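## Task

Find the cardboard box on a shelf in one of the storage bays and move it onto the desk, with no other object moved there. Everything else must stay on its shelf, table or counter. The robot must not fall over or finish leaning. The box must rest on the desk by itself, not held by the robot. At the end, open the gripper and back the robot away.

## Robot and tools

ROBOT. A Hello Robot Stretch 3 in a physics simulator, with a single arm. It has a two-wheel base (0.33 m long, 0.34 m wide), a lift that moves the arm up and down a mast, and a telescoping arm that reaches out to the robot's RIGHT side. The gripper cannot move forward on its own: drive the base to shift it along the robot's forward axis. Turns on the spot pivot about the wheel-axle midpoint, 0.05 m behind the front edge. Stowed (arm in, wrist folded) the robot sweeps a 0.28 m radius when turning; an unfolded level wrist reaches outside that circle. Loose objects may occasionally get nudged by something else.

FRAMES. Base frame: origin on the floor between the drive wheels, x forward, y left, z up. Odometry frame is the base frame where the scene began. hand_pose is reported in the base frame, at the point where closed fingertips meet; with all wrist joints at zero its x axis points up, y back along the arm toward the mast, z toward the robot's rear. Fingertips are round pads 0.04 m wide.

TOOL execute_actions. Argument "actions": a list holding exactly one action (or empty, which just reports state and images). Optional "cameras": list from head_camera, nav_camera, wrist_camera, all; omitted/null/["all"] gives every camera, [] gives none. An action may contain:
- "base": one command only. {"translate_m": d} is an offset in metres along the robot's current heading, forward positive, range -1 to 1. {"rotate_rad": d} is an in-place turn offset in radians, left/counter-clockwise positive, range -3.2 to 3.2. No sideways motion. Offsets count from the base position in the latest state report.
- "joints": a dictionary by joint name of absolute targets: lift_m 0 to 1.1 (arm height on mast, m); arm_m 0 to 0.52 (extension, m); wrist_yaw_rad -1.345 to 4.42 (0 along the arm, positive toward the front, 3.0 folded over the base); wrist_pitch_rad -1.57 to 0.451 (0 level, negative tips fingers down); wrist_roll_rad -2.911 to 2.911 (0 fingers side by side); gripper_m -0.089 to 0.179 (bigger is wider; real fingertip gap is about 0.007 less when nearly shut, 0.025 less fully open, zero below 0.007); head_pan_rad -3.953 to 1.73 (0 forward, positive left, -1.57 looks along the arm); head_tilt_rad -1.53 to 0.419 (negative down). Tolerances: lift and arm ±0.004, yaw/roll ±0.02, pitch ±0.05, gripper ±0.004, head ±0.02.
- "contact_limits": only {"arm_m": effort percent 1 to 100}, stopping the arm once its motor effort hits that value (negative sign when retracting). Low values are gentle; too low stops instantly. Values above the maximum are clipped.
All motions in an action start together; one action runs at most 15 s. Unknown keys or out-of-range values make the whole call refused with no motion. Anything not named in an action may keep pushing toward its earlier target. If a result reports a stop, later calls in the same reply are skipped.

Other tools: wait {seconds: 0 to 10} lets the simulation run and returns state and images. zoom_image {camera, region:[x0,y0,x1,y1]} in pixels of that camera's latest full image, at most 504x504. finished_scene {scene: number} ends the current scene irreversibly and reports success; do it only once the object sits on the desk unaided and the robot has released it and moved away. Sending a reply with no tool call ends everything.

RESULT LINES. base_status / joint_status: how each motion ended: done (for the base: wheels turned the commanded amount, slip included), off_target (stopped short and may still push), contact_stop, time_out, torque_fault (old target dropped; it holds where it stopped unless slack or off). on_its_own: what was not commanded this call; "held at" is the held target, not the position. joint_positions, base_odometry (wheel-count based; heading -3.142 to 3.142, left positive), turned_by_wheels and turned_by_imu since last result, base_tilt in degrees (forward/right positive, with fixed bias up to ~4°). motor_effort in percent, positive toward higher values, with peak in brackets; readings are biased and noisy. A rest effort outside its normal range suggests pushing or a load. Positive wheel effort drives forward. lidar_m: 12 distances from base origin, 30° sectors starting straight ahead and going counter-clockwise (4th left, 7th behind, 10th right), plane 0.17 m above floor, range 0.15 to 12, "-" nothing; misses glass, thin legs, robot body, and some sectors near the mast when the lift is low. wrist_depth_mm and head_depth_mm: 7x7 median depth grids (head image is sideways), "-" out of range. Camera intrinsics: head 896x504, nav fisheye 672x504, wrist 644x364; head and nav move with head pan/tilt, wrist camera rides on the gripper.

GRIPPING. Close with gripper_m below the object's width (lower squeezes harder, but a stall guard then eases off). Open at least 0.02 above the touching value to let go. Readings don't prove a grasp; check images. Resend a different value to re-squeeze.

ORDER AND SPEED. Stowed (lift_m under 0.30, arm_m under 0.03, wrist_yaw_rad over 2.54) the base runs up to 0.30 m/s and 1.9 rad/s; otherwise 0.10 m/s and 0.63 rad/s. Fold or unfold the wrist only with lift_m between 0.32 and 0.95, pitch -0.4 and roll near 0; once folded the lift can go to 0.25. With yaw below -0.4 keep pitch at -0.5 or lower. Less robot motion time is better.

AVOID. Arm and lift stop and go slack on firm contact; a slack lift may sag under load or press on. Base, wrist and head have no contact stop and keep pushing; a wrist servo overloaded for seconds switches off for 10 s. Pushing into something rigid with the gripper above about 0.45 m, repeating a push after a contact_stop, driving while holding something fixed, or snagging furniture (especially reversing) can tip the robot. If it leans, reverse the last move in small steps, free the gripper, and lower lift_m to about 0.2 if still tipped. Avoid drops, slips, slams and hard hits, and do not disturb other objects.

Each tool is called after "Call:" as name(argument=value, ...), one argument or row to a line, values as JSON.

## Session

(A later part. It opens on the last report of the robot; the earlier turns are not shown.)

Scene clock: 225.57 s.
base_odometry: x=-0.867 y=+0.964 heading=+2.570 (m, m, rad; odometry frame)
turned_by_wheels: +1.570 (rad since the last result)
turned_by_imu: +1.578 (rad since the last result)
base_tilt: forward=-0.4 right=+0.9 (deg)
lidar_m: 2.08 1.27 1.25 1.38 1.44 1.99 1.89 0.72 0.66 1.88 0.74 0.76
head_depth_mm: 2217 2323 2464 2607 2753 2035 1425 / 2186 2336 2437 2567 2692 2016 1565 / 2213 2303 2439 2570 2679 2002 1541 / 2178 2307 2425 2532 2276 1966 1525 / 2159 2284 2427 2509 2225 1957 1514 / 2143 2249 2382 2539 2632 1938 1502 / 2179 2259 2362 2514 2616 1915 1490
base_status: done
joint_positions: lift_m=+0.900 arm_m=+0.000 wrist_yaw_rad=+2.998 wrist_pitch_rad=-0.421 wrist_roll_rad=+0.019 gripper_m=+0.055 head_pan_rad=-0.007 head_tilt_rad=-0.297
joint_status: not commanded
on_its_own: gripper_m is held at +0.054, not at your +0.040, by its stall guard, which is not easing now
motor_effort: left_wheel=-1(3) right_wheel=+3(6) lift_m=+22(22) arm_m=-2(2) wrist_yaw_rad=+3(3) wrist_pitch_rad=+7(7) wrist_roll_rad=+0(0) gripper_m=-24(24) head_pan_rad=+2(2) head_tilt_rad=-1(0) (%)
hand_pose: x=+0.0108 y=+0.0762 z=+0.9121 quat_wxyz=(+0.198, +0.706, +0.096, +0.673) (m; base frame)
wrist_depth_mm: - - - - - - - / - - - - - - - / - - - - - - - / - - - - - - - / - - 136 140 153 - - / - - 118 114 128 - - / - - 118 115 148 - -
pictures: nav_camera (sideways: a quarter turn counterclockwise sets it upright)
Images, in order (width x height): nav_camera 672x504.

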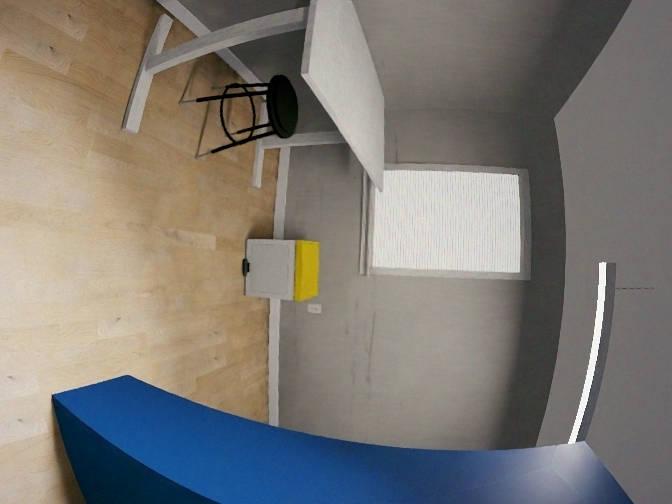

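Match last time: front wall 1.13 m away.

Call:
execute_actions(
  actions=[
    {"base":{"translate_m":0.95}},
  ],
  cameras=[],
)

Call:
execute_actions(
  actions=[
    {"base":{"rotate_rad":3.14},"joints":{"head_pan_rad":-1.57,"head_tilt_rad":-0.6}},
  ],
  cameras=[],
)

Call:
execute_actions(
  actions=[
    {"joints":{"lift_m":1.08,"wrist_yaw_rad":0,"wrist_pitch_rad":-0.3}},
  ],
  cameras=[],
)

Call:
execute_actions(
  actions=[
    {"joints":{"arm_m":0.2}},
  ],
  cameras=["nav_camera"],
)

Scene clock: 247.23 s.
base_odometry: x=-1.666 y=+1.479 heading=+2.569 (m, m, rad; odometry frame)
turned_by_wheels: +0.000 (rad since the last result)
turned_by_imu: -0.003 (rad since the last result)
base_tilt: forward=-0.3 right=+0.9 (deg)
lidar_m: 1.12 1.47 0.79 0.89 1.42 1.98 2.78 1.45 0.56 0.54 2.20 1.63
head_depth_mm: 1368 1437 1523 1605 1702 1817 1569 / 1367 1439 1514 1614 1694 1789 1566 / 1350 1425 1508 1605 1696 1779 1532 / 1345 1420 1494 1574 1669 1309 1365 / 1338 1403 1473 1552 1667 1289 1338 / 1332 1405 1484 1557 1665 1381 1360 / 1330 1398 1476 1553 1655 1749 1502
base_status: done
joint_positions: lift_m=+0.900 arm_m=+0.000 wrist_yaw_rad=+2.998 wrist_pitch_rad=-0.421 wrist_roll_rad=+0.019 gripper_m=+0.055 head_pan_rad=-0.007 head_tilt_rad=-0.297
joint_status: not commanded
on_its_own: gripper_m is held at +0.054, not at your +0.040, by its stall guard, which is not easing now
motor_effort: left_wheel=-1(3) right_wheel=+3(6) lift_m=+22(22) arm_m=-2(2) wrist_yaw_rad=+2(2) wrist_pitch_rad=+7(7) wrist_roll_rad=+0(0) gripper_m=-25(25) head_pan_rad=+2(2) head_tilt_rad=-1(1) (%)
hand_pose: x=+0.0108 y=+0.0762 z=+0.9121 quat_wxyz=(+0.198, +0.706, +0.096, +0.673) (m; base frame)
wrist_depth_mm: - - - 888 615 663 658 / - - - - - - - / - - - - - - - / - - - - - - - / - - 136 141 153 - - / - - 118 114 128 - - / - - 118 115 149 - -
pictures: none
No camera images: the call's "cameras" was empty. Leave "cameras" out to get every camera's image.

Scene clock: 253.20 s.
base_odometry: x=-1.666 y=+1.479 heading=-0.574 (m, m, rad; odometry frame)
turned_by_wheels: +3.140 (rad since the last result)
turned_by_imu: +3.157 (rad since the last result)
base_tilt: forward=-0.3 right=+1.0 (deg)
lidar_m: 2.78 1.45 0.56 0.54 2.20 1.63 1.12 1.47 0.79 0.90 1.42 1.98
head_depth_mm: 1132 1250 963 688 1069 1569 - / 1131 1246 933 676 1676 1576 - / 1131 1235 913 698 1725 1520 - / 1131 1227 892 685 1722 1488 - / 1124 1228 872 672 1626 1418 - / 1125 1224 854 660 1712 1473 - / 1122 1241 1362 681 1679 1420 1229
base_status: done
joint_positions: lift_m=+0.900 arm_m=+0.000 wrist_yaw_rad=+2.998 wrist_pitch_rad=-0.421 wrist_roll_rad=+0.019 gripper_m=+0.055 head_pan_rad=-1.563 head_tilt_rad=-0.593
joint_status: all done
on_its_own: gripper_m is held at +0.054, not at your +0.040, by its stall guard, which is not easing now
motor_effort: left_wheel=-1(4) right_wheel=+3(7) lift_m=+22(22) arm_m=-3(2) wrist_yaw_rad=+3(3) wrist_pitch_rad=+7(7) wrist_roll_rad=+0(0) gripper_m=-24(25) head_pan_rad=-3(26) head_tilt_rad=-2(19) (%)
hand_pose: x=+0.0108 y=+0.0762 z=+0.9121 quat_wxyz=(+0.198, +0.706, +0.096, +0.673) (m; base frame)
wrist_depth_mm: - - - 553 530 531 - / - - - 598 585 584 - / - - - 662 644 650 - / - - - 729 726 - - / - - 136 140 154 - - / - - 118 114 129 - - / - - 118 115 148 - -
pictures: none
No camera images: the call's "cameras" was empty. Leave "cameras" out to get every camera's image.

Scene clock: 255.70 s.
base_odometry: x=-1.666 y=+1.479 heading=-0.574 (m, m, rad; odometry frame)
turned_by_wheels: +0.000 (rad since the last result)
turned_by_imu: +0.000 (rad since the last result)
base_tilt: forward=-0.3 right=+0.9 (deg)
lidar_m: 2.77 1.45 0.56 0.54 2.20 1.64 1.13 1.47 0.79 0.89 1.42 1.98
head_depth_mm: 1110 - - - - - 1239 / 1112 - - - - - 1257 / 1116 - - - - - 1212 / 1109 - - - - - 1220 / 1129 1226 867 342 1239 1352 1200 / 1133 1227 858 658 1715 1443 1212 / 1121 1243 1360 680 1686 1422 1202
base_status: not commanded
joint_positions: lift_m=+1.080 arm_m=+0.000 wrist_yaw_rad=+0.002 wrist_pitch_rad=-0.332 wrist_roll_rad=+0.019 gripper_m=+0.055 head_pan_rad=-1.563 head_tilt_rad=-0.593
joint_status: all done
on_its_own: gripper_m is held at +0.054, not at your +0.040, by its stall guard, which is not easing now
motor_effort: left_wheel=-1(1) right_wheel=+2(3) lift_m=+31(35) arm_m=-4(2) wrist_yaw_rad=-2(6) wrist_pitch_rad=+11(11) wrist_roll_rad=+0(0) gripper_m=-25(25) head_pan_rad=-2(2) head_tilt_rad=-3(3) (%)
hand_pose: x=-0.0209 y=-0.3798 z=+1.1121 quat_wxyz=(+0.691, +0.117, -0.703, -0.118) (m; base frame)
wrist_depth_mm: - - - - 991 935 915 / - - - - - - 973 / - - - 712 753 796 852 / - - 531 519 539 563 593 / - - 137 140 154 452 458 / - - 121 114 129 389 394 / - - 136 115 148 744 -
pictures: none
No camera images: the call's "cameras" was empty. Leave "cameras" out to get every camera's image.

Scene clock: 258.40 s.
base_odometry: x=-1.666 y=+1.479 heading=-0.574 (m, m, rad; odometry frame)
turned_by_wheels: +0.000 (rad since the last result)
turned_by_imu: +0.000 (rad since the last result)
base_tilt: forward=-0.2 right=+0.7 (deg)
lidar_m: 2.78 1.45 0.56 0.54 2.20 1.63 1.13 1.47 0.79 0.90 1.42 1.96
head_depth_mm: - 1254 910 686 1068 1474 1238 / - - 855 674 1674 1465 1251 / 1102 - 817 692 1728 1450 1248 / 1097 - - 682 1723 1466 1236 / 1129 1228 772 670 1623 1377 1198 / 1124 1226 851 660 1711 1437 1210 / 1131 1243 1364 680 1673 1418 1199
base_status: not commanded
joint_positions: lift_m=+1.080 arm_m=+0.200 wrist_yaw_rad=+0.001 wrist_pitch_rad=-0.332 wrist_roll_rad=+0.019 gripper_m=+0.055 head_pan_rad=-1.563 head_tilt_rad=-0.593
joint_status: all done
on_its_own: gripper_m is held at +0.054, not at your +0.040, by its stall guard, which is not easing now
motor_effort: left_wheel=-1(1) right_wheel=+3(3) lift_m=+32(32) arm_m=+4(8) wrist_yaw_rad=+0(4) wrist_pitch_rad=+10(11) wrist_roll_rad=+0(0) gripper_m=-25(25) head_pan_rad=-2(2) head_tilt_rad=-2(2) (%)
hand_pose: x=-0.0213 y=-0.5790 z=+1.1121 quat_wxyz=(+0.691, +0.117, -0.703, -0.118) (m; base frame)
wrist_depth_mm: 956 922 884 852 811 784 751 / - - 942 913 877 847 800 / - - - 696 741 773 838 / - - 527 516 537 565 590 / - - 137 141 154 451 451 / - 319 120 114 129 368 367 / - 273 136 115 148 292 309
pictures: nav_camera (sideways: a quarter turn counterclockwise sets it upright)
Images, in order (width x height): nav_camera 672x504.

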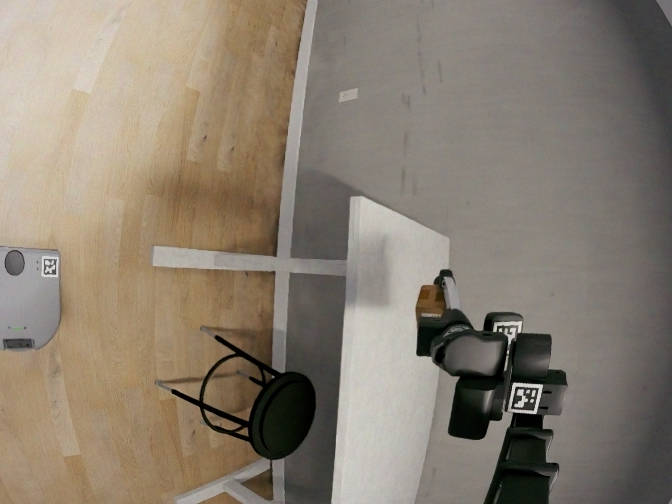

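Desk is farther this time; extend more.

Call:
execute_actions(
  actions=[
    {"joints":{"arm_m":0.36}},
  ],
  cameras=[],
)

Call:
execute_actions(
  actions=[
    {"joints":{"lift_m":0.97}},
  ],
  cameras=[],
)

Call:
execute_actions(
  actions=[
    {"joints":{"gripper_m":0.17}},
  ],
  cameras=[],
)

Call:
execute_actions(
  actions=[
    {"joints":{"lift_m":1.08}},
  ],
  cameras=[],
)

Call:
execute_actions(
  actions=[
    {"joints":{"arm_m":0}},
  ],
  cameras=["wrist_camera"],
)

Scene clock: 272.77 s.
base_odometry: x=-1.666 y=+1.479 heading=-0.574 (m, m, rad; odometry frame)
turned_by_wheels: +0.000 (rad since the last result)
turned_by_imu: -0.001 (rad since the last result)
base_tilt: forward=-0.3 right=+0.9 (deg)
lidar_m: 2.77 1.45 0.56 0.54 2.20 1.63 1.12 1.47 0.79 0.90 1.42 1.98
head_depth_mm: - 1262 961 688 1067 1465 1238 / 1097 1247 933 675 1689 1467 1256 / - - 911 697 1717 1458 1242 / 1102 - 848 684 1719 1473 1233 / 1126 1211 862 671 1628 1381 1202 / 1122 1230 853 660 1708 1439 1212 / 1126 1240 1355 680 1688 1424 1202
base_status: not commanded
joint_positions: lift_m=+1.080 arm_m=+0.360 wrist_yaw_rad=+0.001 wrist_pitch_rad=-0.332 wrist_roll_rad=+0.019 gripper_m=+0.055 head_pan_rad=-1.563 head_tilt_rad=-0.593
joint_status: all done
on_its_own: gripper_m is held at +0.054, not at your +0.040, by its stall guard, which is not easing now
motor_effort: left_wheel=-1(1) right_wheel=+3(3) lift_m=+32(32) arm_m=+4(4) wrist_yaw_rad=-1(0) wrist_pitch_rad=+11(11) wrist_roll_rad=+0(0) gripper_m=-24(24) head_pan_rad=-2(2) head_tilt_rad=-2(2) (%)
hand_pose: x=-0.0213 y=-0.7390 z=+1.1121 quat_wxyz=(+0.691, +0.116, -0.703, -0.118) (m; base frame)
wrist_depth_mm: 789 747 718 694 655 648 615 / 871 831 784 746 721 687 662 / 952 924 827 703 745 740 717 / - - 522 509 532 559 584 / - - 137 140 154 453 451 / - 316 120 114 128 366 365 / - 272 136 115 148 290 308
pictures: none
No camera images: the call's "cameras" was empty. Leave "cameras" out to get every camera's image.

Scene clock: 274.60 s.
base_odometry: x=-1.666 y=+1.479 heading=-0.574 (m, m, rad; odometry frame)
turned_by_wheels: +0.000 (rad since the last result)
turned_by_imu: +0.000 (rad since the last result)
base_tilt: forward=-0.2 right=+0.7 (deg)
lidar_m: 2.78 1.45 0.56 0.54 2.19 1.63 1.12 1.47 0.79 0.90 1.43 1.97
head_depth_mm: 1131 1247 1111 - 1008 1493 1246 / 1130 1241 - 645 1674 1452 1258 / 1129 1212 - 696 1717 1442 1241 / 1124 1229 - 679 1731 1467 1235 / 1133 1225 861 673 1645 1375 1201 / 1126 1226 848 659 1698 1443 1214 / 1123 1244 1367 682 1670 1410 1202
base_status: not commanded
joint_positions: lift_m=+0.970 arm_m=+0.360 wrist_yaw_rad=+0.001 wrist_pitch_rad=-0.332 wrist_roll_rad=+0.019 gripper_m=+0.055 head_pan_rad=-1.563 head_tilt_rad=-0.593
joint_status: all done
on_its_own: gripper_m is held at +0.054, not at your +0.040, by its stall guard, which is not easing now
motor_effort: left_wheel=-1(1) right_wheel=+3(3) lift_m=+22(29) arm_m=+3(4) wrist_yaw_rad=-1(1) wrist_pitch_rad=+11(11) wrist_roll_rad=+0(0) gripper_m=-25(25) head_pan_rad=-2(2) head_tilt_rad=-2(3) (%)
hand_pose: x=-0.0213 y=-0.7391 z=+1.0025 quat_wxyz=(+0.691, +0.116, -0.703, -0.118) (m; base frame)
wrist_depth_mm: 776 761 718 690 673 643 617 / 861 836 769 643 689 687 660 / 963 895 391 412 440 467 497 / - 284 296 304 315 329 346 / 229 231 137 141 154 266 265 / 186 185 120 114 129 219 216 / - 161 136 115 148 172 182
pictures: none
No camera images: the call's "cameras" was empty. Leave "cameras" out to get every camera's image.

Scene clock: 276.23 s.
base_odometry: x=-1.666 y=+1.479 heading=-0.574 (m, m, rad; odometry frame)
turned_by_wheels: +0.000 (rad since the last result)
turned_by_imu: +0.000 (rad since the last result)
base_tilt: forward=-0.3 right=+0.8 (deg)
lidar_m: 2.77 1.45 0.56 0.54 2.19 1.63 1.12 1.47 0.79 0.89 1.42 1.97
head_depth_mm: 1131 1250 1108 - 1013 1490 1234 / 1129 1240 - 644 1673 1454 1257 / 1127 1212 - 696 1724 1446 1245 / 1130 1229 - 679 1716 1466 1237 / 1124 1228 882 672 1625 1376 1207 / 1124 1226 851 662 1718 1434 1220 / 1118 1239 1364 682 1695 1423 1202
base_status: not commanded
joint_positions: lift_m=+0.970 arm_m=+0.360 wrist_yaw_rad=+0.001 wrist_pitch_rad=-0.325 wrist_roll_rad=+0.019 gripper_m=+0.170 head_pan_rad=-1.563 head_tilt_rad=-0.593
joint_status: all done
motor_effort: left_wheel=-1(1) right_wheel=+3(3) lift_m=+22(22) arm_m=+4(3) wrist_yaw_rad=-2(1) wrist_pitch_rad=+9(11) wrist_roll_rad=+0(0) gripper_m=+1(100) head_pan_rad=-2(3) head_tilt_rad=-3(2) (%)
hand_pose: x=-0.0213 y=-0.7398 z=+1.0041 quat_wxyz=(+0.692, +0.114, -0.704, -0.116) (m; base frame)
wrist_depth_mm: 780 752 727 690 662 642 614 / 856 819 778 673 710 675 664 / 945 901 399 422 445 480 513 / - 298 297 308 324 337 354 / 242 - 236 169 251 267 269 / - 186 140 138 149 211 221 / 160 164 138 120 166 176 185
pictures: none
No camera images: the call's "cameras" was empty. Leave "cameras" out to get every camera's image.

Scene clock: 278.07 s.
base_odometry: x=-1.666 y=+1.479 heading=-0.574 (m, m, rad; odometry frame)
turned_by_wheels: +0.000 (rad since the last result)
turned_by_imu: +0.000 (rad since the last result)
base_tilt: forward=-0.3 right=+0.9 (deg)
lidar_m: 2.78 1.45 0.56 0.54 2.20 1.63 1.12 1.47 0.79 0.90 1.42 1.97
head_depth_mm: - 1268 957 688 1064 1469 1236 / 1098 1245 932 676 1682 1461 1255 / - - 911 695 1718 1450 1247 / 1100 - 885 684 1728 1464 1227 / 1131 1213 873 671 1635 1382 1203 / 1126 1225 851 660 1697 1439 1216 / 1127 1245 1360 682 1687 1427 1201
base_status: not commanded
joint_positions: lift_m=+1.080 arm_m=+0.360 wrist_yaw_rad=+0.001 wrist_pitch_rad=-0.324 wrist_roll_rad=+0.019 gripper_m=+0.170 head_pan_rad=-1.563 head_tilt_rad=-0.593
joint_status: all done
motor_effort: left_wheel=+0(1) right_wheel=+3(3) lift_m=+31(33) arm_m=+4(3) wrist_yaw_rad=-1(0) wrist_pitch_rad=+8(8) wrist_roll_rad=+0(0) gripper_m=+0(0) head_pan_rad=-3(2) head_tilt_rad=-2(2) (%)
hand_pose: x=-0.0213 y=-0.7399 z=+1.1140 quat_wxyz=(+0.692, +0.114, -0.704, -0.115) (m; base frame)
wrist_depth_mm: 792 760 727 693 661 639 619 / 858 822 786 752 720 686 664 / 954 905 852 714 753 732 718 / - - 530 516 552 575 601 / - - 401 409 427 452 460 / - 323 330 341 350 354 375 / - 277 282 287 295 296 314
pictures: none
No camera images: the call's "cameras" was empty. Leave "cameras" out to get every camera's image.

Scene clock: 281.93 s.
base_odometry: x=-1.666 y=+1.479 heading=-0.574 (m, m, rad; odometry frame)
turned_by_wheels: +0.000 (rad since the last result)
turned_by_imu: -0.001 (rad since the last result)
base_tilt: forward=-0.2 right=+0.9 (deg)
lidar_m: 2.77 1.45 0.56 0.54 2.20 1.63 1.13 1.47 0.79 0.90 1.43 1.97
head_depth_mm: 1114 - - - - - 1237 / 1116 - - - - - 1255 / 1116 - - - - - 1213 / 1113 - - - - - 1221 / 1126 1231 822 701 1232 1349 1200 / 1122 1226 878 683 1712 1426 1209 / 1125 1238 1363 1081 1685 1417 1201
base_status: not commanded
joint_positions: lift_m=+1.080 arm_m=+0.001 wrist_yaw_rad=+0.001 wrist_pitch_rad=-0.324 wrist_roll_rad=+0.019 gripper_m=+0.170 head_pan_rad=-1.563 head_tilt_rad=-0.593
joint_status: all done
motor_effort: left_wheel=-1(1) right_wheel=+3(3) lift_m=+31(30) arm_m=-2(6) wrist_yaw_rad=+0(1) wrist_pitch_rad=+8(8) wrist_roll_rad=+0(0) gripper_m=+0(0) head_pan_rad=-2(2) head_tilt_rad=-2(2) (%)
hand_pose: x=-0.0213 y=-0.3807 z=+1.1140 quat_wxyz=(+0.692, +0.114, -0.704, -0.115) (m; base frame)
wrist_depth_mm: - - - - - 950 926 / - - - - - - 990 / - - - 717 770 818 886 / - - 516 501 540 576 608 / - - 434 418 432 455 456 / - - - - - 817 389 / - - - - - 753 -
pictures: wrist_camera
Images, in order (width x height): wrist_camera 644x364.

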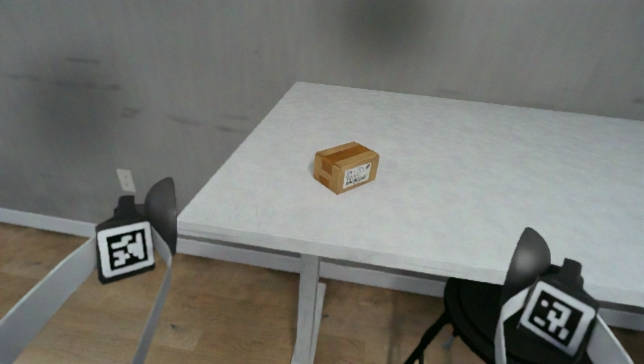

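Call:
finished_scene(
  scene=2,
)

The scene is finished: the task was done.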